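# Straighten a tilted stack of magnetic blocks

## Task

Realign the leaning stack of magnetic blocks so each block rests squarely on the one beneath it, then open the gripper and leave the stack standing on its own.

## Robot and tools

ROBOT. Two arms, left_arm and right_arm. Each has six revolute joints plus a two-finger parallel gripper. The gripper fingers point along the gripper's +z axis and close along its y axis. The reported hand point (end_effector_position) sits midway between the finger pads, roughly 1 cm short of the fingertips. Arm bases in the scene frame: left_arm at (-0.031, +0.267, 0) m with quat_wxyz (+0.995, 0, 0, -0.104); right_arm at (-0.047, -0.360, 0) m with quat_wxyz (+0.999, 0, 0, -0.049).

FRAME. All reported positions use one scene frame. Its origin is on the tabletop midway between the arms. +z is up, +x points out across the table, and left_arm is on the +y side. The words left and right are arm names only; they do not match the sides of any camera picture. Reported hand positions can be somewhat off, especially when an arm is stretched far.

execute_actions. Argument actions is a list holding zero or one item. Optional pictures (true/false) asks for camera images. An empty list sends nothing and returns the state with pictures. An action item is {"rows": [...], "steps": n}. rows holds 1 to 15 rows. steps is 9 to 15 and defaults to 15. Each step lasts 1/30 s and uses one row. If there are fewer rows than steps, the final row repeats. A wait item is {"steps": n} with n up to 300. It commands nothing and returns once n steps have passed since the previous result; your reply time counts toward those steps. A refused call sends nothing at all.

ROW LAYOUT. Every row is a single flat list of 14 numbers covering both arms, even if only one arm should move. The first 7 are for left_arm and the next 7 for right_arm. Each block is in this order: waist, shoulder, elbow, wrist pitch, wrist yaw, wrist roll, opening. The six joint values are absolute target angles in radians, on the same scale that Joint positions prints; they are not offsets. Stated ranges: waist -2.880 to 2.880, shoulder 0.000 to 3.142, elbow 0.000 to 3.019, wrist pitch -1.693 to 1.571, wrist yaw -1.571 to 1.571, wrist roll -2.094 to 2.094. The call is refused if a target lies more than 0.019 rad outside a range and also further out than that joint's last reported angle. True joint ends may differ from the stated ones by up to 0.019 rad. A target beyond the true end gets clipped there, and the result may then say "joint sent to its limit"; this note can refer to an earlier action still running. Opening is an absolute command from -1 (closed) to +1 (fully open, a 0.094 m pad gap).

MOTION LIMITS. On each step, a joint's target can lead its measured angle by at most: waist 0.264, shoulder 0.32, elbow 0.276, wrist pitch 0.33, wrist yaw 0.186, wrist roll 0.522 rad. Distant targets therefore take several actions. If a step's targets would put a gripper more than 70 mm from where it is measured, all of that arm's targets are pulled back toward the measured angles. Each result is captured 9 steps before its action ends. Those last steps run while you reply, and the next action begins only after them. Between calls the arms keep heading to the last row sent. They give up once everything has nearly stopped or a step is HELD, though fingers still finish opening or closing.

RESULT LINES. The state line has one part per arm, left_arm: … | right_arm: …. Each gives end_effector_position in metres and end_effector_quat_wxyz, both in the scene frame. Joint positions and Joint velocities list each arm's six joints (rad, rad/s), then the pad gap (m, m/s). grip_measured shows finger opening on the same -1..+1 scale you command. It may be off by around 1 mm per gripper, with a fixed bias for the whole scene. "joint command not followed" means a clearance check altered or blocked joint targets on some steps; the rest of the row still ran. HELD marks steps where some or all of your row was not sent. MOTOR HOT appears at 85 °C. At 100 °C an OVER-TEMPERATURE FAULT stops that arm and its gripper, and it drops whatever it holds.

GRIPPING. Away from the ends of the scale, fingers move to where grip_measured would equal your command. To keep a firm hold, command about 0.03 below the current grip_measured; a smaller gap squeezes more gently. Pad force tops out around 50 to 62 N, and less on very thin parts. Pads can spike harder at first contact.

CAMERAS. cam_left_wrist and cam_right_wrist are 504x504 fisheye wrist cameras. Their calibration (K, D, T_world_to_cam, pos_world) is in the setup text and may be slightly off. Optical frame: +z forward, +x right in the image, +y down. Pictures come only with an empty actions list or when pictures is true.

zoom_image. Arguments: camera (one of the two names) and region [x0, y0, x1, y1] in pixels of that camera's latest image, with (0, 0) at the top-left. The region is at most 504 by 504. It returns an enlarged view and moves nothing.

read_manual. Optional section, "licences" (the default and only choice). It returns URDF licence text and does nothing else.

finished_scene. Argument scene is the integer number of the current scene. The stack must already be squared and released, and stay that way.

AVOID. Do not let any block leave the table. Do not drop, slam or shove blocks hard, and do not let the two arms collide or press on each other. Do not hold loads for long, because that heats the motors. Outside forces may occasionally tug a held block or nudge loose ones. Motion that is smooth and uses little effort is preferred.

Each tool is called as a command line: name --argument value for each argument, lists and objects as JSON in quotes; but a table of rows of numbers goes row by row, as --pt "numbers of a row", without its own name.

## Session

execute_actions --actions '[]'

Scene clock: 0.00 s of 6600.00 s.
left_arm: end_effector_position=(+0.4605, +0.6011, +0.1393) grip_measured=+1.000 end_effector_quat_wxyz=(+0.220, +0.391, +0.874, +0.187) | right_arm: end_effector_position=(+0.1152, -0.0109, +0.3781) grip_measured=+1.000 end_effector_quat_wxyz=(-0.239, +0.706, -0.517, -0.421)
Joint positions: left_arm=[ 0.865  1.645  1.219 -0.591  0.203  1.44   0.094] | right_arm=[ 0.872  1.056  1.163 -1.175 -0.919 -0.851  0.094]
Joint velocities: left_arm=[ 0.005 -0.005  0.007  0.012  0.066 -0.007  0.   ] | right_arm=[-0.015 -0.005  0.002 -0.002 -0.007 -0.066  0.   ]
Motor temperatures (°C, as the motors report them): left_arm=[24 25 24 25 22 25] | right_arm=[25 23 26 22 22 25]
camera_calibration (this result's frames):
cam_left_wrist: T_world_to_cam=[[-0.585332, -0.635199, -0.503894, 0.720753], [-0.807711, 0.510966, 0.294139, 0.0305896], [0.0706358, 0.579169, -0.812141, -0.143441], [0, 0, 0, 1]] pos_world=[0.45672, 0.525268, 0.237691]
cam_right_wrist: T_world_to_cam=[[0.934639, 0.347404, -0.0758927, -0.0792745], [0.29893, -0.883183, -0.361426, 0.0979726], [-0.192588, 0.315116, -0.929307, 0.502196], [0, 0, 0, 1]] pos_world=[0.141523, -0.0441821, 0.496088]

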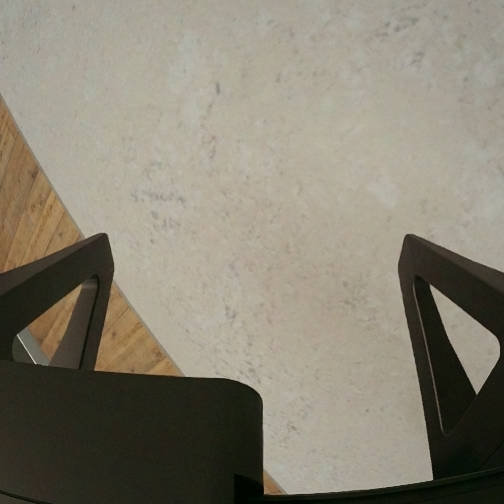

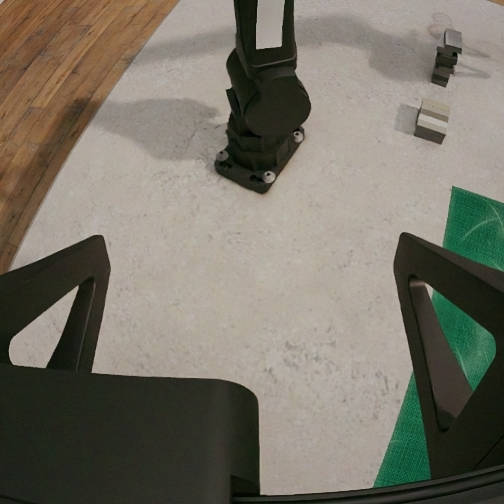

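execute_actions --actions '[{"rows":[[1.0,0.8,0.72,-0.8,0,0,1,0.872,1.056,1.163,-1.175,-0.919,-0.851,1]]}]'

execute_actions --actions '[{"steps":35}]' --pictures true

Scene clock: 0.63 s of 6600.00 s.
left_arm: end_effector_position=(+0.3376, +0.5729, +0.1120) grip_measured=+1.000 end_effector_quat_wxyz=(+0.130, +0.231, +0.953, +0.146) | right_arm: end_effector_position=(+0.1152, -0.0109, +0.3781) grip_measured=+1.000 end_effector_quat_wxyz=(-0.239, +0.706, -0.517, -0.421)
Joint positions: left_arm=[ 0.917  1.455  0.978 -0.701  0.04   1.176  0.094] | right_arm=[ 0.872  1.056  1.163 -1.175 -0.919 -0.851  0.094]
Joint velocities: left_arm=[ 0.454 -1.392 -1.492 -0.476 -0.3   -1.487  0.   ] | right_arm=[-0.005 -0.005 -0.007  0.002  0.007  0.022  0.   ]
Motor temperatures (°C, as the motors report them): left_arm=[24 25 24 25 22 25] | right_arm=[25 23 26 22 22 25]
Steps of this call (steps 1 to 13: nothing new was sent; steps 14 to 19: the first 6 steps of this action). Readings (joint positions):
14: left_arm=[0.866 1.636 1.206 -0.599 0.167 1.406] | right_arm=[0.872 1.056 1.163 -1.175 -0.919 -0.851]
15: left_arm=[0.870 1.613 1.174 -0.617 0.128 1.362] | right_arm=[0.872 1.056 1.163 -1.175 -0.919 -0.851]
17: left_arm=[0.888 1.542 1.082 -0.663 0.074 1.273] | right_arm=[0.872 1.056 1.163 -1.175 -0.919 -0.851]
19: the state above

Scene clock: 1.80 s of 6600.00 s.
left_arm: end_effector_position=(+0.2119, +0.5087, +0.2228) grip_measured=+1.000 end_effector_quat_wxyz=(+0.307, -0.356, +0.873, +0.128) | right_arm: end_effector_position=(+0.1152, -0.0109, +0.3781) grip_measured=+1.000 end_effector_quat_wxyz=(-0.239, +0.706, -0.517, -0.421)
Joint positions: left_arm=[ 0.994  0.804  0.709 -0.798  0.002  0.009  0.094] | right_arm=[ 0.872  1.056  1.163 -1.175 -0.919 -0.851  0.094]
Joint velocities: left_arm=[-0.015 -0.015  0.017 -0.002  0.022 -0.022  0.   ] | right_arm=[-0.005  0.015  0.002 -0.017 -0.095  0.037  0.   ]
Motor temperatures (°C, as the motors report them): left_arm=[24 25 24 25 22 25] | right_arm=[25 23 27 22 22 25]
Kept back: nothing.
Steps of this call (steps 1 to 9: the last 9 steps of your previous action; steps 10 to 35: the robot went on to your last target). Readings (joint positions):
1: left_arm=[0.933 1.405 0.924 -0.717 0.028 1.122] | right_arm=[0.872 1.056 1.163 -1.175 -0.919 -0.851]
2: left_arm=[0.948 1.349 0.870 -0.733 0.019 1.059] | right_arm=[0.872 1.056 1.163 -1.175 -0.919 -0.851]
4: left_arm=[0.976 1.215 0.773 -0.766 0.006 0.912] | right_arm=[0.872 1.056 1.163 -1.175 -0.919 -0.851]
8: left_arm=[0.994 0.913 0.705 -0.798 0.002 0.589] | right_arm=[0.872 1.056 1.163 -1.175 -0.919 -0.851]
35: the state above
camera_calibration (this result's frames):
cam_left_wrist: T_world_to_cam=[[0.714986, -0.699138, -0.00111248, 0.20359], [-0.698584, -0.714355, -0.0409674, 0.527346], [0.0278471, 0.0300683, -0.99916, 0.325549], [0, 0, 0, 1]] pos_world=[0.213766, 0.509261, 0.347106]
cam_right_wrist: T_world_to_cam=[[0.934639, 0.347404, -0.0758927, -0.0792745], [0.29893, -0.883183, -0.361426, 0.0979726], [-0.192588, 0.315116, -0.929307, 0.502196], [0, 0, 0, 1]] pos_world=[0.141523, -0.0441821, 0.496088]

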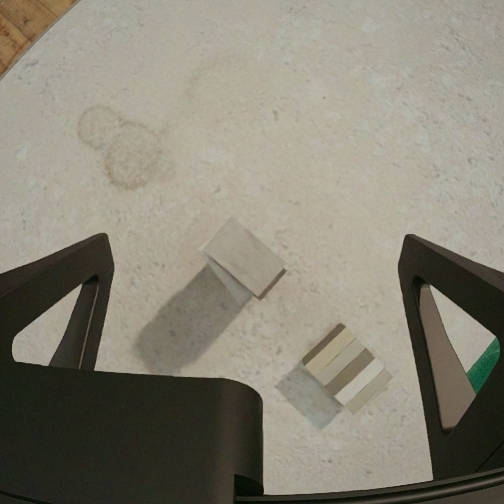

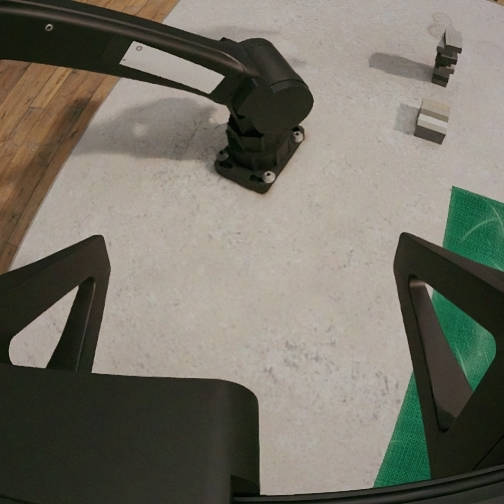

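execute_actions --actions '[{"rows":[[1.036,1.0,0.85,-1.0,0,-0.3,0.7,0.872,1.056,1.163,-1.175,-0.919,-0.851,1],[1.036,1.0,0.85,-1.0,0,-0.3,0.7,0.872,1.056,1.163,-1.175,-0.919,-0.851,1],[1.036,1.1,0.9,-1.08,0,-0.81,0.7,0.872,1.056,1.163,-1.175,-0.919,-0.851,1],[1.036,1.1,0.9,-1.08,0,-0.81,0.7,0.872,1.056,1.163,-1.175,-0.919,-0.851,1],[1.036,1.18,0.95,-1.14,0,-0.81,0.7,0.872,1.056,1.163,-1.175,-0.919,-0.851,1],[1.036,1.18,0.95,-1.14,0,-0.81,0.7,0.872,1.056,1.163,-1.175,-0.919,-0.851,1],[1.036,1.24,0.97,-1.18,0,-0.81,0.7,0.872,1.056,1.163,-1.175,-0.919,-0.851,1],[1.036,1.24,0.97,-1.18,0,-0.81,0.7,0.872,1.056,1.163,-1.175,-0.919,-0.851,1],[1.036,1.28,0.97,-1.19,0,-0.81,0.7,0.872,1.056,1.163,-1.175,-0.919,-0.851,1],[1.036,1.28,0.97,-1.19,0,-0.81,0.7,0.872,1.056,1.163,-1.175,-0.919,-0.851,1],[1.036,1.30,0.94,-1.19,0,-0.81,0.7,0.872,1.056,1.163,-1.175,-0.919,-0.851,1],[1.036,1.313,0.92,-1.17,0,-0.81,0.7,0.872,1.056,1.163,-1.175,-0.919,-0.851,1]]}]'

execute_actions --actions '[{"steps":25}]' --pictures true

Scene clock: 2.90 s of 6600.00 s.
left_arm: end_effector_position=(+0.2094, +0.5211, +0.1794) grip_measured=+0.702 end_effector_quat_wxyz=(-0.135, +0.591, -0.795, -0.023) | right_arm: end_effector_position=(+0.1152, -0.0109, +0.3781) grip_measured=+1.000 end_effector_quat_wxyz=(-0.239, +0.706, -0.517, -0.421)
Joint positions: left_arm=[ 1.024  1.098  0.881 -1.078  0.002 -0.463  0.08 ] | right_arm=[ 0.872  1.056  1.163 -1.175 -0.919 -0.851  0.094]
Joint velocities: left_arm=[ 0.073  1.861  0.75  -0.735  0.007 -2.278 -0.001] | right_arm=[-0.005 -0.005 -0.007 -0.012 -0.022  0.051  0.   ]
Motor temperatures (°C, as the motors report them): left_arm=[24 25 25 25 22 25] | right_arm=[25 23 27 22 22 25]
Steps of this call (steps 1 to 15: the robot went on to your last target; steps 16 to 27: nothing new was sent; steps 28 to 33: the first 6 steps of this action). Readings (joint positions):
28: left_arm=[0.996 0.819 0.722 -0.838 0.002 -0.039] | right_arm=[0.872 1.056 1.163 -1.175 -0.919 -0.851]
29: left_arm=[1.001 0.852 0.750 -0.903 0.002 -0.090] | right_arm=[0.872 1.056 1.163 -1.175 -0.919 -0.851]
31: left_arm=[1.015 0.967 0.817 -1.006 0.002 -0.278] | right_arm=[0.872 1.056 1.163 -1.175 -0.919 -0.851]
33: the state above

Scene clock: 3.73 s of 6600.00 s.
left_arm: end_effector_position=(+0.2045, +0.5172, +0.1146) grip_measured=+0.702 end_effector_quat_wxyz=(+0.007, +0.724, -0.690, +0.001) | right_arm: end_effector_position=(+0.1152, -0.0109, +0.3781) grip_measured=+1.000 end_effector_quat_wxyz=(-0.239, +0.706, -0.517, -0.421)
Joint positions: left_arm=[ 1.027  1.329  0.914 -1.169  0.002 -0.801  0.08 ] | right_arm=[ 0.872  1.056  1.163 -1.175 -0.919 -0.851  0.094]
Joint velocities: left_arm=[ 0.005  0.005 -0.007  0.002 -0.022 -0.095  0.001] | right_arm=[-0.005 -0.005  0.012 -0.022 -0.007  0.022  0.   ]
Motor temperatures (°C, as the motors report them): left_arm=[24 25 25 25 22 25] | right_arm=[25 23 27 22 22 25]
Kept back: nothing.
Steps of this call (steps 1 to 9: the last 9 steps of your previous action; steps 10 to 25: the robot went on to your last target). Readings (joint positions):
1: left_arm=[1.026 1.158 0.903 -1.105 0.002 -0.531] | right_arm=[0.872 1.056 1.163 -1.175 -0.919 -0.851]
2: left_arm=[1.027 1.207 0.919 -1.128 0.002 -0.586] | right_arm=[0.872 1.056 1.163 -1.175 -0.919 -0.851]
4: left_arm=[1.027 1.278 0.926 -1.155 0.002 -0.664] | right_arm=[0.872 1.056 1.163 -1.175 -0.919 -0.851]
8: left_arm=[1.027 1.329 0.916 -1.169 0.002 -0.746] | right_arm=[0.872 1.056 1.163 -1.175 -0.919 -0.851]
25: the state above
camera_calibration (this result's frames):
cam_left_wrist: T_world_to_cam=[[0.997692, 0.0653707, -0.0183865, -0.236537], [0.0632087, -0.795011, 0.603293, 0.335885], [0.0248202, -0.603062, -0.797308, 0.522389], [0, 0, 0, 1]] pos_world=[0.201795, 0.597528, 0.209519]
cam_right_wrist: T_world_to_cam=[[0.934639, 0.347404, -0.0758927, -0.0792745], [0.29893, -0.883183, -0.361426, 0.0979726], [-0.192588, 0.315116, -0.929307, 0.502196], [0, 0, 0, 1]] pos_world=[0.141523, -0.0441821, 0.496088]

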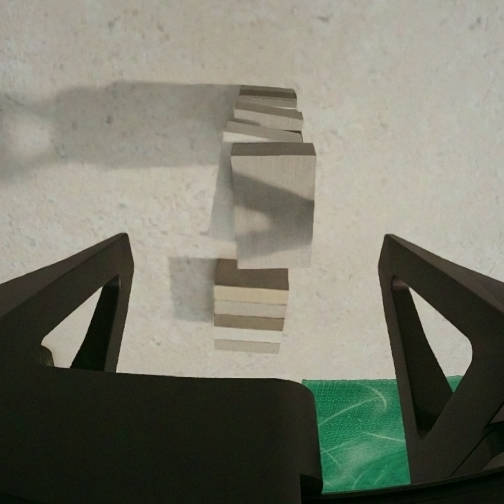

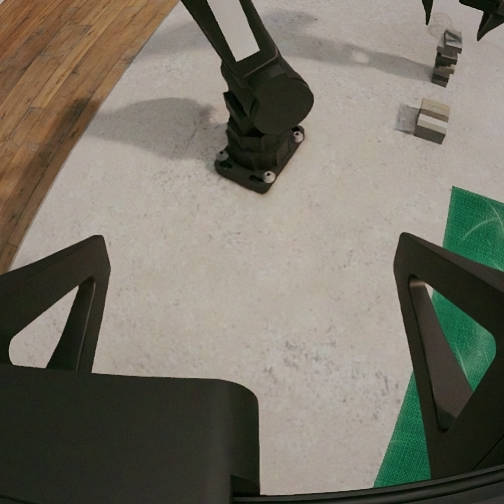

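execute_actions --actions '[{"rows":[[1.01,1.34,0.91,-1.15,0,-0.77,0.7,0.872,1.056,1.163,-1.175,-0.919,-0.851,1],[1.003,1.348,0.9,-1.13,0,-0.77,0.7,0.872,1.056,1.163,-1.175,-0.919,-0.851,1],[1.003,1.356,0.888,-1.11,0,-0.77,0.7,0.872,1.056,1.163,-1.175,-0.919,-0.851,1],[1.003,1.364,0.876,-1.09,0,-0.77,0.7,0.872,1.056,1.163,-1.175,-0.919,-0.851,1],[1.003,1.372,0.864,-1.07,0,-0.77,0.7,0.872,1.056,1.163,-1.175,-0.919,-0.851,1],[1.003,1.38,0.852,-1.05,0,-0.77,0.7,0.872,1.056,1.163,-1.175,-0.919,-0.851,1],[1.003,1.388,0.84,-1.03,0,-0.77,0.7,0.872,1.056,1.163,-1.175,-0.919,-0.851,1],[1.003,1.394,0.83,-1.01,0,-0.77,0.7,0.872,1.056,1.163,-1.175,-0.919,-0.851,1],[1.003,1.398,0.822,-0.98,0,-0.77,0.7,0.872,1.056,1.163,-1.175,-0.919,-0.851,1]]}]'

execute_actions --actions '[{"steps":20}]' --pictures true

zoom_image --camera "cam_right_wrist" --region '[384,0,504,120]'

Scene clock: 4.43 s of 6600.00 s.
left_arm: end_effector_position=(+0.2097, +0.5179, +0.0988) grip_measured=+0.702 end_effector_quat_wxyz=(-0.007, +0.715, -0.699, +0.001) | right_arm: end_effector_position=(+0.1152, -0.0109, +0.3781) grip_measured=+1.000 end_effector_quat_wxyz=(-0.239, +0.706, -0.517, -0.421)
Joint positions: left_arm=[ 1.017  1.343  0.881 -1.096  0.002 -0.784  0.08 ] | right_arm=[ 0.872  1.056  1.163 -1.175 -0.919 -0.851  0.094]
Joint velocities: left_arm=[-0.063  0.22  -0.31   0.535 -0.139  0.066  0.   ] | right_arm=[-0.005 -0.005 -0.012  0.007 -0.037  0.051  0.   ]
Motor temperatures (°C, as the motors report them): left_arm=[24 25 25 25 22 25] | right_arm=[25 23 28 22 22 25]
Steps of this call (steps 1 to 15: the robot went on to your last target; steps 16 to 21: the first 6 steps of this action). Readings (joint positions):
16: left_arm=[1.027 1.329 0.914 -1.168 0.002 -0.799] | right_arm=[0.872 1.056 1.163 -1.175 -0.919 -0.851]
17: left_arm=[1.026 1.329 0.912 -1.161 0.002 -0.795] | right_arm=[0.872 1.056 1.163 -1.175 -0.919 -0.851]
19: left_arm=[1.022 1.332 0.901 -1.133 0.002 -0.788] | right_arm=[0.872 1.056 1.163 -1.175 -0.919 -0.851]
21: the state above

Scene clock: 5.10 s of 6600.00 s.
left_arm: end_effector_position=(+0.2062, +0.5130, +0.0576) grip_measured=+0.702 end_effector_quat_wxyz=(+0.004, +0.711, -0.703, +0.001) | right_arm: end_effector_position=(+0.1152, -0.0109, +0.3781) grip_measured=+1.000 end_effector_quat_wxyz=(-0.239, +0.706, -0.517, -0.421)
Joint positions: left_arm=[ 1.015  1.403  0.815 -0.991  0.002 -0.778  0.08 ] | right_arm=[ 0.872  1.056  1.163 -1.175 -0.919 -0.851  0.094]
Joint velocities: left_arm=[-0.015  0.005 -0.002  0.002  0.022  0.022 -0.001] | right_arm=[-0.015  0.005  0.012 -0.012 -0.037 -0.022  0.   ]
Motor temperatures (°C, as the motors report them): left_arm=[24 25 25 25 22 25] | right_arm=[25 23 28 22 22 25]
Kept back: nothing.
Steps of this call (steps 1 to 9: the last 9 steps of your previous action; steps 10 to 20: the robot went on to your last target). Readings (joint positions):
1: left_arm=[1.016 1.351 0.868 -1.077 0.002 -0.783] | right_arm=[0.872 1.056 1.163 -1.175 -0.919 -0.851]
2: left_arm=[1.015 1.361 0.856 -1.057 0.002 -0.782] | right_arm=[0.872 1.056 1.163 -1.175 -0.919 -0.851]
4: left_arm=[1.015 1.381 0.831 -1.019 0.002 -0.780] | right_arm=[0.872 1.056 1.163 -1.175 -0.919 -0.851]
8: left_arm=[1.015 1.403 0.815 -0.997 0.002 -0.779] | right_arm=[0.872 1.056 1.163 -1.175 -0.919 -0.851]
20: the state above
camera_calibration (this result's frames):
cam_left_wrist: T_world_to_cam=[[0.999447, 0.0300029, -0.0143324, -0.22146], [0.0325957, -0.79896, 0.6005, 0.375298], [0.00656569, -0.600635, -0.799496, 0.476918], [0, 0, 0, 1]] pos_world=[0.205973, 0.592947, 0.152754]
cam_right_wrist: T_world_to_cam=[[0.934639, 0.347404, -0.0758927, -0.0792745], [0.29893, -0.883183, -0.361426, 0.0979726], [-0.192588, 0.315116, -0.929307, 0.502196], [0, 0, 0, 1]] pos_world=[0.141523, -0.0441821, 0.496088]

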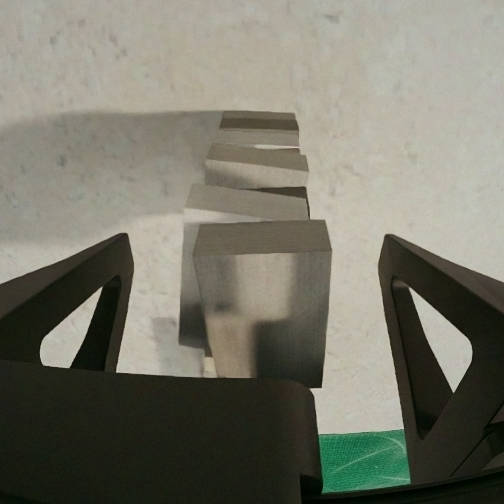

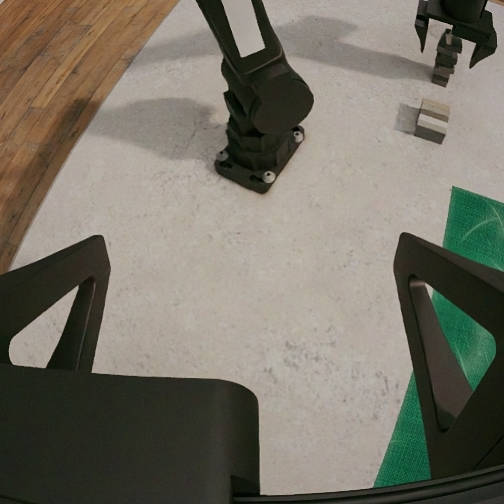

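Region (384, 0, 504, 120) of cam_right_wrist's 504x504 image, scaled by 4.200, with more detail than that image has.

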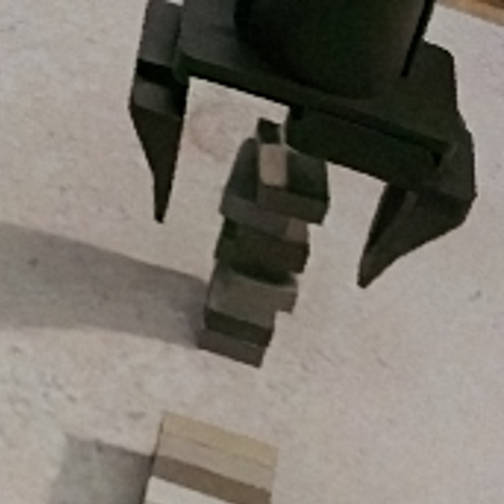

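execute_actions --actions '[{"rows":[[1.01,1.412,0.815,-0.975,0,-0.77,0.5,0.872,1.056,1.163,-1.175,-0.919,-0.851,1],[1.01,1.42,0.81,-0.96,0,-0.77,0.5,0.872,1.056,1.163,-1.175,-0.919,-0.851,1],[1.01,1.428,0.805,-0.945,0,-0.77,0.5,0.872,1.056,1.163,-1.175,-0.919,-0.851,1],[1.01,1.436,0.8,-0.93,0,-0.77,0.5,0.872,1.056,1.163,-1.175,-0.919,-0.851,1],[1.01,1.444,0.794,-0.915,0,-0.77,0.5,0.872,1.056,1.163,-1.175,-0.919,-0.851,1],[1.01,1.452,0.788,-0.9,0,-0.77,0.5,0.872,1.056,1.163,-1.175,-0.919,-0.851,1],[1.01,1.458,0.782,-0.885,0,-0.77,0.5,0.872,1.056,1.163,-1.175,-0.919,-0.851,1],[1.01,1.462,0.776,-0.87,0,-0.77,0.5,0.872,1.056,1.163,-1.175,-0.919,-0.851,1],[1.01,1.462,0.772,-0.862,0,-0.77,0.5,0.872,1.056,1.163,-1.175,-0.919,-0.851,1]]}]'

execute_actions --actions '[{"steps":20}]' --pictures true

zoom_image --camera "cam_right_wrist" --region '[384,0,504,120]'

Scene clock: 5.80 s of 6600.00 s.
left_arm: end_effector_position=(+0.2107, +0.5176, +0.0491) grip_measured=+0.502 end_effector_quat_wxyz=(-0.009, +0.711, -0.703, +0.001) | right_arm: end_effector_position=(+0.1152, -0.0109, +0.3781) grip_measured=+1.000 end_effector_quat_wxyz=(-0.239, +0.706, -0.517, -0.421)
Joint positions: left_arm=[ 1.015  1.418  0.804 -0.938  0.002 -0.777  0.071] | right_arm=[ 0.872  1.056  1.163 -1.175 -0.919 -0.851  0.094]
Joint velocities: left_arm=[-0.005  0.21  -0.1    0.418 -0.051 -0.081  0.001] | right_arm=[-0.015  0.015 -0.002  0.017  0.007 -0.007  0.   ]
Motor temperatures (°C, as the motors report them): left_arm=[24 25 25 25 22 25] | right_arm=[25 23 28 22 22 25]
Steps of this call (steps 1 to 15: the robot went on to your last target; steps 16 to 21: the first 6 steps of this action). Readings (joint positions):
16: left_arm=[1.015 1.403 0.815 -0.990 0.002 -0.777] | right_arm=[0.872 1.056 1.163 -1.175 -0.919 -0.851]
17: left_arm=[1.015 1.404 0.815 -0.986 0.002 -0.777] | right_arm=[0.872 1.056 1.163 -1.175 -0.919 -0.851]
19: left_arm=[1.015 1.407 0.811 -0.966 0.002 -0.777] | right_arm=[0.872 1.056 1.163 -1.175 -0.919 -0.851]
21: the state above

Scene clock: 6.47 s of 6600.00 s.
left_arm: end_effector_position=(+0.2076, +0.5145, +0.0249) grip_measured=+0.502 end_effector_quat_wxyz=(-0.003, +0.711, -0.703, +0.001) | right_arm: end_effector_position=(+0.1152, -0.0109, +0.3781) grip_measured=+1.000 end_effector_quat_wxyz=(-0.239, +0.706, -0.517, -0.421)
Joint positions: left_arm=[ 1.015  1.462  0.77  -0.874  0.002 -0.777  0.071] | right_arm=[ 0.872  1.056  1.163 -1.175 -0.919 -0.851  0.094]
Joint velocities: left_arm=[ 0.005  0.005 -0.007  0.012 -0.007 -0.051  0.001] | right_arm=[-0.024 -0.005 -0.002 -0.012 -0.066 -0.037  0.   ]
Motor temperatures (°C, as the motors report them): left_arm=[24 25 25 25 22 25] | right_arm=[25 23 28 22 22 25]
Kept back: nothing.
Steps of this call (steps 1 to 9: the last 9 steps of your previous action; steps 10 to 20: the robot went on to your last target). Readings (joint positions):
1: left_arm=[1.015 1.426 0.799 -0.924 0.002 -0.777] | right_arm=[0.872 1.056 1.163 -1.175 -0.919 -0.851]
2: left_arm=[1.015 1.435 0.793 -0.909 0.002 -0.777] | right_arm=[0.872 1.056 1.163 -1.175 -0.919 -0.851]
4: left_arm=[1.015 1.450 0.780 -0.886 0.002 -0.777] | right_arm=[0.872 1.056 1.163 -1.175 -0.919 -0.851]
8: left_arm=[1.015 1.462 0.770 -0.877 0.002 -0.777] | right_arm=[0.872 1.056 1.163 -1.175 -0.919 -0.851]
20: the state above
camera_calibration (this result's frames):
cam_left_wrist: T_world_to_cam=[[0.999547, 0.0297137, -0.00479857, -0.223515], [0.026769, -0.804718, 0.593054, 0.400419], [0.0137603, -0.592914, -0.805148, 0.44636], [0, 0, 0, 1]] pos_world=[0.206553, 0.593519, 0.120843]
cam_right_wrist: T_world_to_cam=[[0.934639, 0.347404, -0.0758927, -0.0792745], [0.29893, -0.883183, -0.361426, 0.0979726], [-0.192588, 0.315116, -0.929307, 0.502196], [0, 0, 0, 1]] pos_world=[0.141523, -0.0441821, 0.496088]

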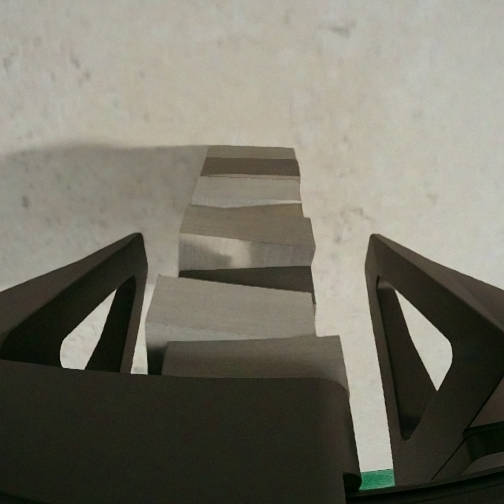

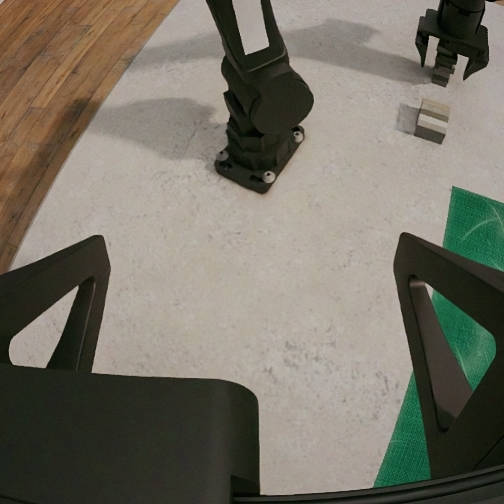

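Region (384, 0, 504, 120) of cam_right_wrist's 504x504 image, scaled by 4.200, with more detail than that image has.

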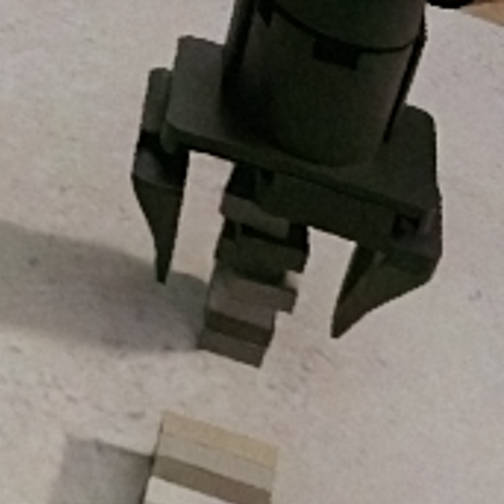

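execute_actions --actions '[{"rows":[[1.01,1.47,0.77,-0.86,0,-0.77,0.5,0.872,1.056,1.163,-1.175,-0.919,-0.851,1],[1.01,1.475,0.767,-0.855,0,-0.77,0.5,0.872,1.056,1.163,-1.175,-0.919,-0.851,1],[1.01,1.48,0.763,-0.85,0,-0.77,0.5,0.872,1.056,1.163,-1.175,-0.919,-0.851,1],[1.01,1.484,0.759,-0.84,0,-0.77,0.5,0.872,1.056,1.163,-1.175,-0.919,-0.851,1],[1.01,1.487,0.755,-0.832,0,-0.77,0.5,0.872,1.056,1.163,-1.175,-0.919,-0.851,1]]}]'

execute_actions --actions '[{"steps":18}]' --pictures true

zoom_image --camera "cam_right_wrist" --region '[384,0,504,120]'

Scene clock: 7.03 s of 6600.00 s.
left_arm: end_effector_position=(+0.2088, +0.5157, +0.0244) grip_measured=+0.502 end_effector_quat_wxyz=(-0.007, +0.711, -0.703, +0.001) | right_arm: end_effector_position=(+0.1152, -0.0109, +0.3781) grip_measured=+1.000 end_effector_quat_wxyz=(-0.239, +0.706, -0.517, -0.421)
Joint positions: left_arm=[ 1.015  1.462  0.768 -0.863  0.002 -0.777  0.071] | right_arm=[ 0.872  1.056  1.163 -1.175 -0.919 -0.851  0.094]
Joint velocities: left_arm=[-0.005 -0.005 -0.022 -0.002 -0.022 -0.051  0.001] | right_arm=[-0.005  0.015 -0.002  0.002 -0.095 -0.037  0.   ]
Motor temperatures (°C, as the motors report them): left_arm=[24 25 25 25 22 25] | right_arm=[25 23 28 22 22 25]
Steps of this call (steps 1 to 11: the robot went on to your last target; steps 12 to 17: the first 6 steps of this action). Readings (joint positions):
12: left_arm=[1.015 1.462 0.770 -0.873 0.002 -0.777] | right_arm=[0.872 1.056 1.163 -1.175 -0.919 -0.851]
13: left_arm=[1.015 1.462 0.770 -0.872 0.002 -0.777] | right_arm=[0.872 1.056 1.163 -1.175 -0.919 -0.851]
15: left_arm=[1.015 1.462 0.769 -0.867 0.002 -0.777] | right_arm=[0.872 1.056 1.163 -1.175 -0.919 -0.851]
17: the state above

Scene clock: 7.63 s of 6600.00 s.
left_arm: end_effector_position=(+0.2088, +0.5157, +0.0244) grip_measured=+0.502 end_effector_quat_wxyz=(-0.007, +0.711, -0.703, +0.001) | right_arm: end_effector_position=(+0.1152, -0.0109, +0.3781) grip_measured=+1.000 end_effector_quat_wxyz=(-0.239, +0.706, -0.517, -0.421)
Joint positions: left_arm=[ 1.015  1.462  0.768 -0.863  0.002 -0.776  0.071] | right_arm=[ 0.872  1.056  1.163 -1.175 -0.919 -0.851  0.094]
Joint velocities: left_arm=[-0.015 -0.005  0.012  0.012  0.007  0.066 -0.   ] | right_arm=[-0.005 -0.015 -0.007  0.007  0.007  0.022  0.   ]
Motor temperatures (°C, as the motors report them): left_arm=[24 25 25 25 22 25] | right_arm=[25 23 28 22 22 25]
Kept back: nothing.
Steps of this call (steps 1 to 9: the last 9 steps of your previous action; steps 10 to 15: the robot went on to your last target; steps 16 to 18: nothing new was sent). Readings (joint positions):
1: left_arm=[1.015 1.462 0.768 -0.863 0.002 -0.776] | right_arm=[0.872 1.056 1.163 -1.175 -0.919 -0.851]
2: left_arm=[1.015 1.462 0.768 -0.863 0.002 -0.776] | right_arm=[0.872 1.056 1.163 -1.175 -0.919 -0.851]
4: left_arm=[1.015 1.462 0.768 -0.863 0.002 -0.776] | right_arm=[0.872 1.056 1.163 -1.175 -0.919 -0.851]
8: left_arm=[1.015 1.462 0.768 -0.863 0.002 -0.776] | right_arm=[0.872 1.056 1.163 -1.175 -0.919 -0.851]
18: the state above
All arms were judged still, so your last target was given up. Only a new action makes them travel on or press farther. Fingers that are still opening or closing keep moving.
camera_calibration (this result's frames):
cam_left_wrist: T_world_to_cam=[[0.999601, 0.0281991, 0.00145199, -0.224108], [0.0219538, -0.808499, 0.588088, 0.404767], [0.0177575, -0.587822, -0.808796, 0.44326], [0, 0, 0, 1]] pos_world=[0.207262, 0.594131, 0.120794]
cam_right_wrist: T_world_to_cam=[[0.934639, 0.347404, -0.0758927, -0.0792745], [0.29893, -0.883183, -0.361426, 0.0979726], [-0.192588, 0.315116, -0.929307, 0.502196], [0, 0, 0, 1]] pos_world=[0.141523, -0.0441821, 0.496088]

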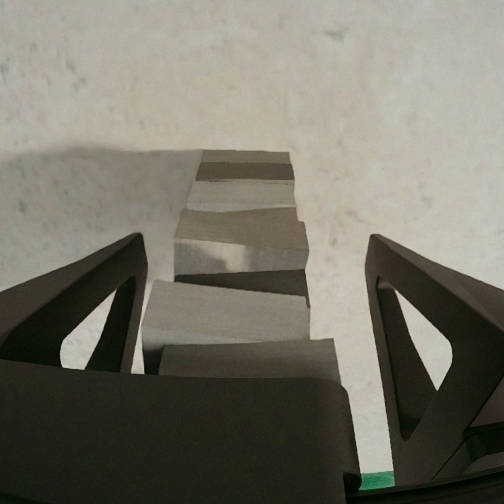

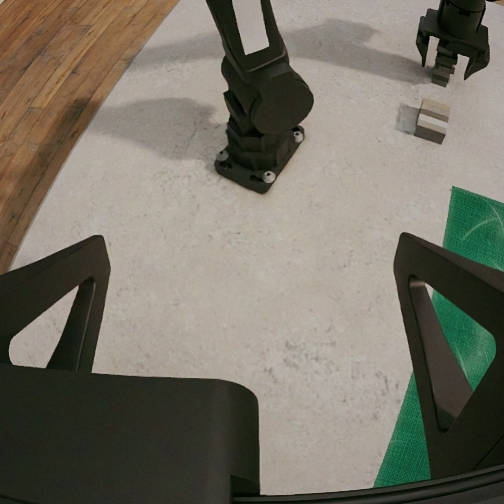

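Region (384, 0, 504, 120) of cam_right_wrist's 504x504 image, scaled by 4.200, with more detail than that image has.

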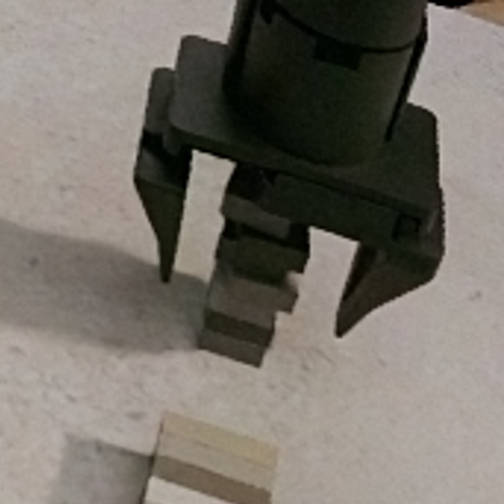

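execute_actions --actions '[{"rows":[[1.015,1.45,0.81,-0.875,0,-0.777,0.5,0.872,1.056,1.163,-1.175,-0.919,-0.851,1],[1.015,1.44,0.815,-0.89,0,-0.777,0.4,0.872,1.056,1.163,-1.175,-0.919,-0.851,1],[1.015,1.436,0.82,-0.905,0,-0.777,0.3,0.872,1.056,1.163,-1.175,-0.919,-0.851,1]],"steps":12}]'

execute_actions --actions '[{"rows":[[1.015,1.436,0.82,-0.905,0,-0.777,0.15,0.872,1.056,1.163,-1.175,-0.919,-0.851,1],[1.015,1.436,0.82,-0.905,0,-0.777,0.05,0.872,1.056,1.163,-1.175,-0.919,-0.851,1],[1.015,1.436,0.82,-0.905,0,-0.777,0,0.872,1.056,1.163,-1.175,-0.919,-0.851,1],[1.015,1.436,0.82,-0.905,0,-0.777,-0.04,0.872,1.056,1.163,-1.175,-0.919,-0.851,1],[1.015,1.436,0.82,-0.905,0,-0.777,-0.08,0.872,1.056,1.163,-1.175,-0.919,-0.851,1],[1.015,1.436,0.82,-0.905,0,-0.777,-0.12,0.872,1.056,1.163,-1.175,-0.919,-0.851,1],[1.015,1.436,0.82,-0.905,0,-0.777,-0.16,0.872,1.056,1.163,-1.175,-0.919,-0.851,1],[1.015,1.436,0.82,-0.905,0,-0.777,-0.2,0.872,1.056,1.163,-1.175,-0.919,-0.851,1],[1.015,1.436,0.82,-0.905,0,-0.777,-0.24,0.872,1.056,1.163,-1.175,-0.919,-0.851,1],[1.015,1.436,0.82,-0.905,0,-0.777,-0.28,0.872,1.056,1.163,-1.175,-0.919,-0.851,1],[1.015,1.436,0.82,-0.905,0,-0.777,-0.32,0.872,1.056,1.163,-1.175,-0.919,-0.851,1],[1.015,1.436,0.82,-0.905,0,-0.777,-0.36,0.872,1.056,1.163,-1.175,-0.919,-0.851,1],[1.015,1.436,0.82,-0.905,0,-0.777,-0.4,0.872,1.056,1.163,-1.175,-0.919,-0.851,1],[1.015,1.436,0.82,-0.905,0,-0.777,-0.44,0.872,1.056,1.163,-1.175,-0.919,-0.851,1],[1.015,1.436,0.82,-0.905,0,-0.777,-0.48,0.872,1.056,1.163,-1.175,-0.919,-0.851,1]]}]'

execute_actions --actions '[{"steps":15}]' --pictures true

Scene clock: 11.00 s of 6600.00 s.
left_arm: end_effector_position=(+0.2073, +0.5141, +0.0253) grip_measured=+0.346 end_effector_quat_wxyz=(-0.002, +0.711, -0.703, +0.001) | right_arm: end_effector_position=(+0.1152, -0.0109, +0.3781) grip_measured=+1.000 end_effector_quat_wxyz=(-0.239, +0.706, -0.517, -0.421)
Joint positions: left_arm=[ 1.015  1.46   0.77  -0.876  0.002 -0.776  0.063] | right_arm=[ 0.872  1.056  1.163 -1.175 -0.919 -0.851  0.094]
Joint velocities: left_arm=[-0.005 -0.015  0.022 -0.281 -0.022 -0.022 -0.09 ] | right_arm=[-0.005 -0.005  0.002 -0.012 -0.007 -0.095  0.   ]
Motor temperatures (°C, as the motors report them): left_arm=[24 25 25 25 22 25] | right_arm=[25 23 29 22 22 25]
Steps of this call (steps 1 to 90: nothing new was sent; then 0.27 s passed at rest; steps 91 to 93: the first 3 steps of this action). Readings (joint positions):
91: left_arm=[1.015 1.460 0.769 -0.865 0.002 -0.776] | right_arm=[0.872 1.056 1.163 -1.175 -0.919 -0.851]
92: left_arm=[1.015 1.460 0.769 -0.869 0.002 -0.776] | right_arm=[0.872 1.056 1.163 -1.175 -0.919 -0.851]
93: the state above

Scene clock: 11.50 s of 6600.00 s.
left_arm: end_effector_position=(+0.2044, +0.5111, +0.0262) grip_measured=-0.100 end_effector_quat_wxyz=(+0.006, +0.711, -0.703, +0.001) | right_arm: end_effector_position=(+0.1152, -0.0109, +0.3781) grip_measured=+1.000 end_effector_quat_wxyz=(-0.239, +0.706, -0.517, -0.421)
Joint positions: left_arm=[ 1.015  1.458  0.771 -0.896  0.002 -0.776  0.042] | right_arm=[ 0.872  1.056  1.163 -1.175 -0.919 -0.851  0.094]
Joint velocities: left_arm=[-0.005 -0.005  0.012 -0.002  0.007 -0.022 -0.035] | right_arm=[-0.015 -0.015 -0.002 -0.007  0.037 -0.051  0.   ]
Motor temperatures (°C, as the motors report them): left_arm=[24 25 26 25 22 25] | right_arm=[25 23 29 22 22 25]
Steps of this call (steps 1 to 9: the last 9 steps of your previous action; steps 10 to 15: the first 6 steps of this action). Readings (joint positions):
10: left_arm=[1.015 1.458 0.771 -0.896 0.002 -0.776] | right_arm=[0.872 1.056 1.163 -1.175 -0.919 -0.851]
11: left_arm=[1.015 1.458 0.771 -0.896 0.002 -0.776] | right_arm=[0.872 1.056 1.163 -1.175 -0.919 -0.851]
13: left_arm=[1.015 1.458 0.771 -0.896 0.002 -0.776] | right_arm=[0.872 1.056 1.163 -1.175 -0.919 -0.851]
15: the state above

Scene clock: 12.00 s of 6600.00 s.
left_arm: end_effector_position=(+0.2049, +0.5112, +0.0267) grip_measured=-0.445 end_effector_quat_wxyz=(+0.006, +0.711, -0.703, +0.002) | right_arm: end_effector_position=(+0.1152, -0.0109, +0.3781) grip_measured=+1.000 end_effector_quat_wxyz=(-0.239, +0.706, -0.517, -0.421)
Joint positions: left_arm=[ 1.015  1.458  0.772 -0.896  0.003 -0.776  0.026] | right_arm=[ 0.872  1.056  1.163 -1.175 -0.919 -0.851  0.094]
Joint velocities: left_arm=[-0.005 -0.005  0.012 -0.017  0.007 -0.007  0.001] | right_arm=[-0.015  0.005 -0.007  0.017 -0.051 -0.007  0.   ]
Motor temperatures (°C, as the motors report them): left_arm=[24 25 26 25 22 25] | right_arm=[25 23 29 22 22 25]
Kept back: nothing.
Steps of this call (steps 1 to 9: the last 9 steps of your previous action; steps 10 to 15: the robot went on to your last target). Readings (joint positions):
1: left_arm=[1.015 1.458 0.771 -0.896 0.002 -0.776] | right_arm=[0.872 1.056 1.163 -1.175 -0.919 -0.851]
2: left_arm=[1.015 1.458 0.771 -0.896 0.002 -0.776] | right_arm=[0.872 1.056 1.163 -1.175 -0.919 -0.851]
4: left_arm=[1.015 1.458 0.771 -0.896 0.002 -0.776] | right_arm=[0.872 1.056 1.163 -1.175 -0.919 -0.851]
8: left_arm=[1.015 1.458 0.772 -0.896 0.003 -0.776] | right_arm=[0.872 1.056 1.163 -1.175 -0.919 -0.851]
15: the state above
All arms were judged still, so your last target was given up. Only a new action makes them travel on or press farther. Fingers that are still opening or closing keep moving.
camera_calibration (this result's frames):
cam_left_wrist: T_world_to_cam=[[0.999483, 0.0280578, -0.0156964, -0.219539], [0.0318449, -0.796889, 0.603285, 0.391524], [0.00441857, -0.603473, -0.797371, 0.453048], [0, 0, 0, 1]] pos_world=[0.204956, 0.591563, 0.1216]
cam_right_wrist: T_world_to_cam=[[0.934639, 0.347404, -0.0758927, -0.0792745], [0.29893, -0.883183, -0.361426, 0.0979726], [-0.192588, 0.315116, -0.929307, 0.502196], [0, 0, 0, 1]] pos_world=[0.141523, -0.0441821, 0.496088]

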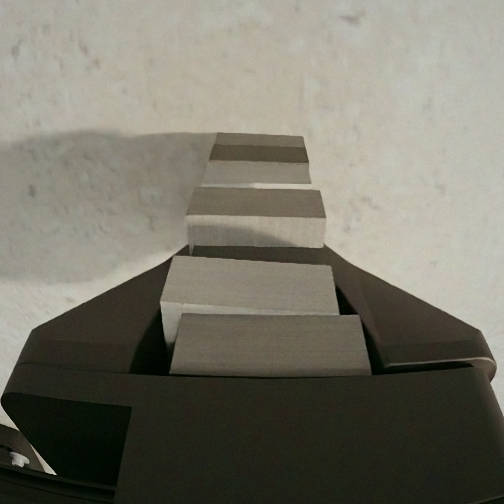

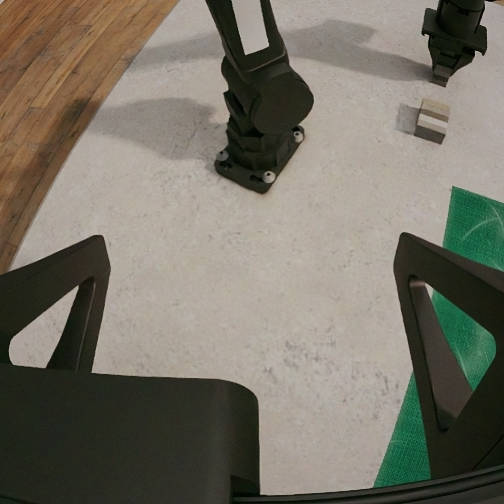

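execute_actions --actions '[{"rows":[[1.015,1.436,0.83,-0.9,0,-0.777,-0.48,0.872,1.056,1.163,-1.175,-0.919,-0.851,1],[1.015,1.43,0.84,-0.9,0,-0.777,-0.48,0.872,1.056,1.163,-1.175,-0.919,-0.851,1],[1.015,1.43,0.84,-0.9,0,-0.777,-0.48,0.872,1.056,1.163,-1.175,-0.919,-0.851,1],[1.015,1.43,0.84,-0.9,0,-0.777,-0.48,0.872,1.056,1.163,-1.175,-0.919,-0.851,1],[1.015,1.43,0.84,-0.9,0,-0.777,-0.48,0.872,1.056,1.163,-1.175,-0.919,-0.851,1],[1.015,1.43,0.84,-0.9,0,-0.777,-0.48,0.872,1.056,1.163,-1.175,-0.919,-0.851,1],[1.015,1.43,0.84,-0.9,0,-0.72,-0.48,0.872,1.056,1.163,-1.175,-0.919,-0.851,1],[1.015,1.43,0.84,-0.9,0,-0.64,-0.48,0.872,1.056,1.163,-1.175,-0.919,-0.851,1],[1.015,1.43,0.84,-0.9,0,-0.55,-0.48,0.872,1.056,1.163,-1.175,-0.919,-0.851,1],[1.015,1.43,0.84,-0.9,0,-0.45,-0.48,0.872,1.056,1.163,-1.175,-0.919,-0.851,1],[1.015,1.43,0.84,-0.9,0,-0.35,-0.48,0.872,1.056,1.163,-1.175,-0.919,-0.851,1],[1.015,1.43,0.84,-0.9,0,-0.25,-0.48,0.872,1.056,1.163,-1.175,-0.919,-0.851,1],[1.015,1.43,0.84,-0.9,0,-0.15,-0.48,0.872,1.056,1.163,-1.175,-0.919,-0.851,1],[1.015,1.43,0.84,-0.9,0,-0.06,-0.48,0.872,1.056,1.163,-1.175,-0.919,-0.851,1],[1.015,1.43,0.84,-0.9,0,0.008,-0.48,0.872,1.056,1.163,-1.175,-0.919,-0.851,1]]}]'

execute_actions --actions '[{"steps":28}]' --pictures true

zoom_image --camera "cam_right_wrist" --region '[384,0,504,120]'

Scene clock: 13.07 s of 6600.00 s.
left_arm: end_effector_position=(+0.2052, +0.5115, +0.0269) grip_measured=-0.445 end_effector_quat_wxyz=(+0.005, +0.711, -0.703, +0.002) | right_arm: end_effector_position=(+0.1152, -0.0109, +0.3781) grip_measured=+1.000 end_effector_quat_wxyz=(-0.239, +0.706, -0.517, -0.421)
Joint positions: left_arm=[ 1.015  1.458  0.773 -0.896  0.003 -0.776  0.026] | right_arm=[ 0.872  1.056  1.163 -1.175 -0.919 -0.851  0.094]
Joint velocities: left_arm=[-0.015 -0.005 -0.017  0.002  0.007  0.037  0.   ] | right_arm=[-0.015  0.005  0.002 -0.002 -0.007 -0.007  0.   ]
Motor temperatures (°C, as the motors report them): left_arm=[24 25 26 25 22 25] | right_arm=[25 23 29 22 22 25]
Steps of this call (steps 1 to 26: nothing new was sent; steps 27 to 32: the first 6 steps of this action). Readings (joint positions):
27: left_arm=[1.015 1.458 0.772 -0.896 0.003 -0.776] | right_arm=[0.872 1.056 1.163 -1.175 -0.919 -0.851]
28: left_arm=[1.015 1.458 0.773 -0.896 0.003 -0.776] | right_arm=[0.872 1.056 1.163 -1.175 -0.919 -0.851]
30: left_arm=[1.015 1.458 0.773 -0.896 0.003 -0.776] | right_arm=[0.872 1.056 1.163 -1.175 -0.919 -0.851]
32: the state above

Scene clock: 14.00 s of 6600.00 s.
left_arm: end_effector_position=(+0.2044, +0.5128, +0.0272) grip_measured=-0.445 end_effector_quat_wxyz=(-0.005, -0.396, +0.918, +0.000) | right_arm: end_effector_position=(+0.1152, -0.0109, +0.3781) grip_measured=+1.000 end_effector_quat_wxyz=(-0.239, +0.706, -0.517, -0.421)
Joint positions: left_arm=[ 1.015  1.458  0.773 -0.896 -0.005 -0.008  0.026] | right_arm=[ 0.872  1.056  1.163 -1.175 -0.919 -0.851  0.094]
Joint velocities: left_arm=[ 0.005  0.005  0.002  0.007 -0.022  0.051 -0.   ] | right_arm=[-0.024 -0.015 -0.007 -0.027  0.022  0.022  0.   ]
Motor temperatures (°C, as the motors report them): left_arm=[24 25 26 25 22 25] | right_arm=[25 23 29 22 22 25]
Kept back: nothing.
Steps of this call (steps 1 to 9: the last 9 steps of your previous action; steps 10 to 28: the robot went on to your last target). Readings (joint positions):
1: left_arm=[1.015 1.458 0.773 -0.896 0.003 -0.769] | right_arm=[0.872 1.056 1.163 -1.175 -0.919 -0.851]
2: left_arm=[1.015 1.458 0.773 -0.896 0.003 -0.748] | right_arm=[0.872 1.056 1.163 -1.175 -0.919 -0.851]
4: left_arm=[1.015 1.458 0.773 -0.896 0.001 -0.668] | right_arm=[0.872 1.056 1.163 -1.175 -0.919 -0.851]
8: left_arm=[1.015 1.458 0.773 -0.896 -0.004 -0.396] | right_arm=[0.872 1.056 1.163 -1.175 -0.919 -0.851]
28: the state above
camera_calibration (this result's frames):
cam_left_wrist: T_world_to_cam=[[0.738721, -0.673836, -0.0153749, 0.19415], [-0.530857, -0.595727, 0.602744, 0.404367], [-0.41531, -0.437098, -0.797786, 0.45482], [0, 0, 0, 1]] pos_world=[0.26013, 0.570518, 0.122104]
cam_right_wrist: T_world_to_cam=[[0.934639, 0.347404, -0.0758927, -0.0792745], [0.29893, -0.883183, -0.361426, 0.0979726], [-0.192588, 0.315116, -0.929307, 0.502196], [0, 0, 0, 1]] pos_world=[0.141523, -0.0441821, 0.496088]

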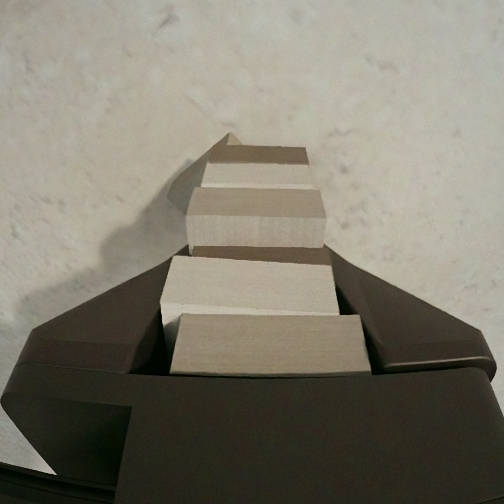

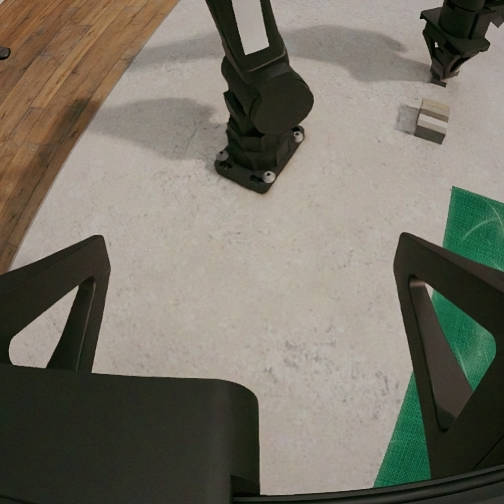

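Region (384, 0, 504, 120) of cam_right_wrist's 504x504 image, scaled by 4.200, with more detail than that image has.

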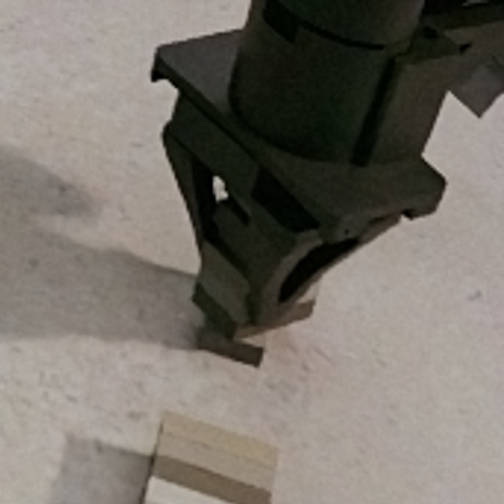

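execute_actions --actions '[{"rows":[[1.015,1.43,0.84,-0.9,0,-0.1,-0.48,0.872,1.056,1.163,-1.175,-0.919,-0.851,1],[1.015,1.43,0.84,-0.9,0,-0.2,-0.48,0.872,1.056,1.163,-1.175,-0.919,-0.851,1],[1.015,1.43,0.84,-0.9,0,-0.3,-0.48,0.872,1.056,1.163,-1.175,-0.919,-0.851,1],[1.015,1.43,0.84,-0.9,0,-0.4,-0.48,0.872,1.056,1.163,-1.175,-0.919,-0.851,1],[1.015,1.43,0.84,-0.9,0,-0.5,-0.48,0.872,1.056,1.163,-1.175,-0.919,-0.851,1],[1.015,1.43,0.84,-0.9,0,-0.6,-0.48,0.872,1.056,1.163,-1.175,-0.919,-0.851,1],[1.015,1.43,0.84,-0.9,0,-0.7,-0.48,0.872,1.056,1.163,-1.175,-0.919,-0.851,1],[1.015,1.43,0.84,-0.9,0,-0.78,-0.48,0.872,1.056,1.163,-1.175,-0.919,-0.851,1]]}]'

execute_actions --actions '[{"steps":22}]'

execute_actions --actions '[{"rows":[[1.015,1.425,0.85,-0.9,0,-0.78,-0.48,0.872,1.056,1.163,-1.175,-0.919,-0.851,1],[1.015,1.42,0.86,-0.905,0,-0.78,-0.48,0.872,1.056,1.163,-1.175,-0.919,-0.851,1],[1.015,1.41,0.87,-0.91,0,-0.78,-0.48,0.872,1.056,1.163,-1.175,-0.919,-0.851,1]]}]'

execute_actions --actions '[{"steps":15}]' --pictures true

zoom_image --camera "cam_right_wrist" --region '[384,0,504,120]'

Scene clock: 15.07 s of 6600.00 s.
left_arm: end_effector_position=(+0.2054, +0.5123, +0.0274) grip_measured=-0.445 end_effector_quat_wxyz=(-0.004, -0.518, +0.855, -0.002) | right_arm: end_effector_position=(+0.1152, -0.0109, +0.3781) grip_measured=+1.000 end_effector_quat_wxyz=(-0.239, +0.706, -0.517, -0.421)
Joint positions: left_arm=[ 1.015  1.458  0.774 -0.896  0.001 -0.284  0.026] | right_arm=[ 0.872  1.056  1.163 -1.175 -0.919 -0.851  0.094]
Joint velocities: left_arm=[ 0.005 -0.015  0.012  0.002 -0.066 -2.132  0.001] | right_arm=[-0.024 -0.015 -0.012 -0.027  0.007  0.007  0.   ]
Motor temperatures (°C, as the motors report them): left_arm=[24 25 27 25 22 25] | right_arm=[25 23 30 22 22 25]
Steps of this call (steps 1 to 26: the robot went on to your last target; steps 27 to 32: the first 6 steps of this action). Readings (joint positions):
27: left_arm=[1.015 1.458 0.773 -0.896 -0.004 -0.018] | right_arm=[0.872 1.056 1.163 -1.175 -0.919 -0.851]
28: left_arm=[1.015 1.458 0.774 -0.896 -0.002 -0.048] | right_arm=[0.872 1.056 1.163 -1.175 -0.919 -0.851]
30: left_arm=[1.015 1.458 0.774 -0.896 0.001 -0.147] | right_arm=[0.872 1.056 1.163 -1.175 -0.919 -0.851]
32: the state above

Scene clock: 15.80 s of 6600.00 s.
left_arm: end_effector_position=(+0.2054, +0.5123, +0.0274) grip_measured=-0.445 end_effector_quat_wxyz=(+0.004, +0.708, -0.706, +0.001) | right_arm: end_effector_position=(+0.1152, -0.0109, +0.3781) grip_measured=+1.000 end_effector_quat_wxyz=(-0.239, +0.706, -0.517, -0.421)
Joint positions: left_arm=[ 1.015  1.458  0.774 -0.896  0.001 -0.769  0.026] | right_arm=[ 0.872  1.056  1.163 -1.175 -0.919 -0.851  0.094]
Joint velocities: left_arm=[-0.005 -0.015  0.002 -0.007 -0.007 -0.125 -0.001] | right_arm=[-0.015  0.005 -0.007 -0.007  0.066 -0.051  0.   ]
Motor temperatures (°C, as the motors report them): left_arm=[24 25 27 25 22 25] | right_arm=[25 23 30 22 22 25]
Kept back: nothing.
Steps of this call (steps 1 to 9: the last 9 steps of your previous action; steps 10 to 22: the robot went on to your last target). Readings (joint positions):
1: left_arm=[1.015 1.458 0.774 -0.896 0.001 -0.361] | right_arm=[0.872 1.056 1.163 -1.175 -0.919 -0.851]
2: left_arm=[1.015 1.458 0.774 -0.896 0.001 -0.440] | right_arm=[0.872 1.056 1.163 -1.175 -0.919 -0.851]
4: left_arm=[1.015 1.458 0.774 -0.896 0.001 -0.560] | right_arm=[0.872 1.056 1.163 -1.175 -0.919 -0.851]
8: left_arm=[1.015 1.458 0.774 -0.896 0.001 -0.686] | right_arm=[0.872 1.056 1.163 -1.175 -0.919 -0.851]
22: the state above

Scene clock: 16.00 s of 6600.00 s.
left_arm: end_effector_position=(+0.2076, +0.5146, +0.0302) grip_measured=-0.445 end_effector_quat_wxyz=(+0.003, +0.709, -0.705, +0.001) | right_arm: end_effector_position=(+0.1152, -0.0109, +0.3781) grip_measured=+1.000 end_effector_quat_wxyz=(-0.239, +0.706, -0.517, -0.421)
Joint positions: left_arm=[ 1.015  1.458  0.784 -0.902  0.001 -0.771  0.026] | right_arm=[ 0.872  1.056  1.163 -1.175 -0.919 -0.851  0.094]
Joint velocities: left_arm=[ 0.005 -0.015  0.071  0.002  0.051 -0.007 -0.001] | right_arm=[ 0.015 -0.005  0.022 -0.017  0.051 -0.037  0.   ]
Motor temperatures (°C, as the motors report them): left_arm=[24 26 27 25 22 25] | right_arm=[25 23 30 22 22 25]
Steps of this call (steps 1 to 6: the first 6 steps of this action). Readings (joint positions):
1: left_arm=[1.015 1.458 0.774 -0.896 0.001 -0.769] | right_arm=[0.872 1.056 1.163 -1.175 -0.919 -0.851]
2: left_arm=[1.015 1.458 0.775 -0.896 0.001 -0.770] | right_arm=[0.872 1.056 1.163 -1.175 -0.919 -0.851]
4: left_arm=[1.015 1.458 0.778 -0.900 0.001 -0.771] | right_arm=[0.872 1.056 1.163 -1.175 -0.919 -0.851]
6: the state above

Scene clock: 16.50 s of 6600.00 s.
left_arm: end_effector_position=(+0.2106, +0.5178, +0.0329) grip_measured=-0.445 end_effector_quat_wxyz=(-0.002, +0.709, -0.705, +0.000) | right_arm: end_effector_position=(+0.1152, -0.0109, +0.3781) grip_measured=+1.000 end_effector_quat_wxyz=(-0.239, +0.706, -0.517, -0.421)
Joint positions: left_arm=[ 1.015  1.458  0.793 -0.902  0.001 -0.772  0.026] | right_arm=[ 0.872  1.056  1.163 -1.175 -0.919 -0.851  0.094]
Joint velocities: left_arm=[-0.005 -0.005 -0.017 -0.007  0.022 -0.081  0.   ] | right_arm=[-0.024  0.005 -0.002  0.007  0.066 -0.081  0.   ]
Motor temperatures (°C, as the motors report them): left_arm=[24 26 27 25 22 25] | right_arm=[25 23 30 22 22 25]
Kept back: nothing.
Steps of this call (steps 1 to 9: the last 9 steps of your previous action; steps 10 to 15: the robot went on to your last target). Readings (joint positions):
1: left_arm=[1.015 1.458 0.786 -0.902 0.001 -0.772] | right_arm=[0.872 1.056 1.163 -1.175 -0.919 -0.851]
2: left_arm=[1.015 1.458 0.789 -0.902 0.001 -0.772] | right_arm=[0.872 1.056 1.163 -1.175 -0.919 -0.851]
4: left_arm=[1.015 1.458 0.792 -0.902 0.001 -0.772] | right_arm=[0.872 1.056 1.163 -1.175 -0.919 -0.851]
8: left_arm=[1.015 1.458 0.793 -0.902 0.001 -0.772] | right_arm=[0.872 1.056 1.163 -1.175 -0.919 -0.851]
15: the state above
All arms were judged still, so your last target was given up. Only a new action makes them travel on or press farther. Fingers that are still opening or closing keep moving.
camera_calibration (this result's frames):
cam_left_wrist: T_world_to_cam=[[0.99968, 0.0243739, -0.00670444, -0.223774], [0.0235932, -0.804363, 0.59367, 0.398702], [0.00907725, -0.593638, -0.804681, 0.4561], [0, 0, 0, 1]] pos_world=[0.210156, 0.596914, 0.128817]
cam_right_wrist: T_world_to_cam=[[0.934639, 0.347404, -0.0758927, -0.0792745], [0.29893, -0.883183, -0.361426, 0.0979726], [-0.192588, 0.315116, -0.929307, 0.502196], [0, 0, 0, 1]] pos_world=[0.141523, -0.0441821, 0.496088]

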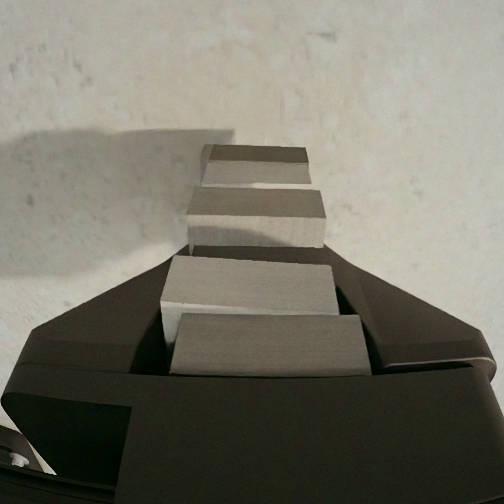

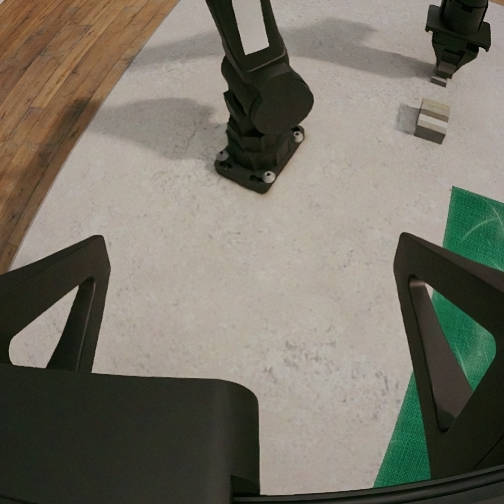

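Region (384, 0, 504, 120) of cam_right_wrist's 504x504 image, scaled by 4.200, with more detail than that image has.

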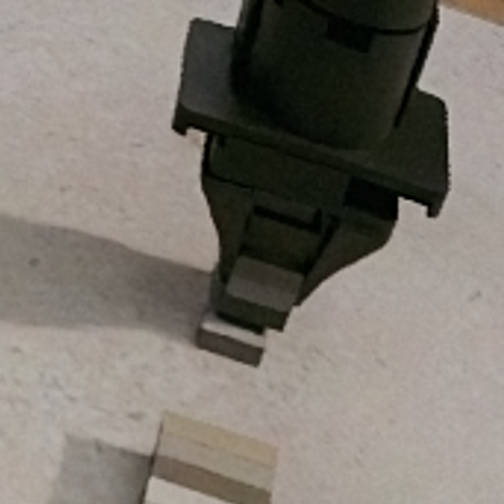

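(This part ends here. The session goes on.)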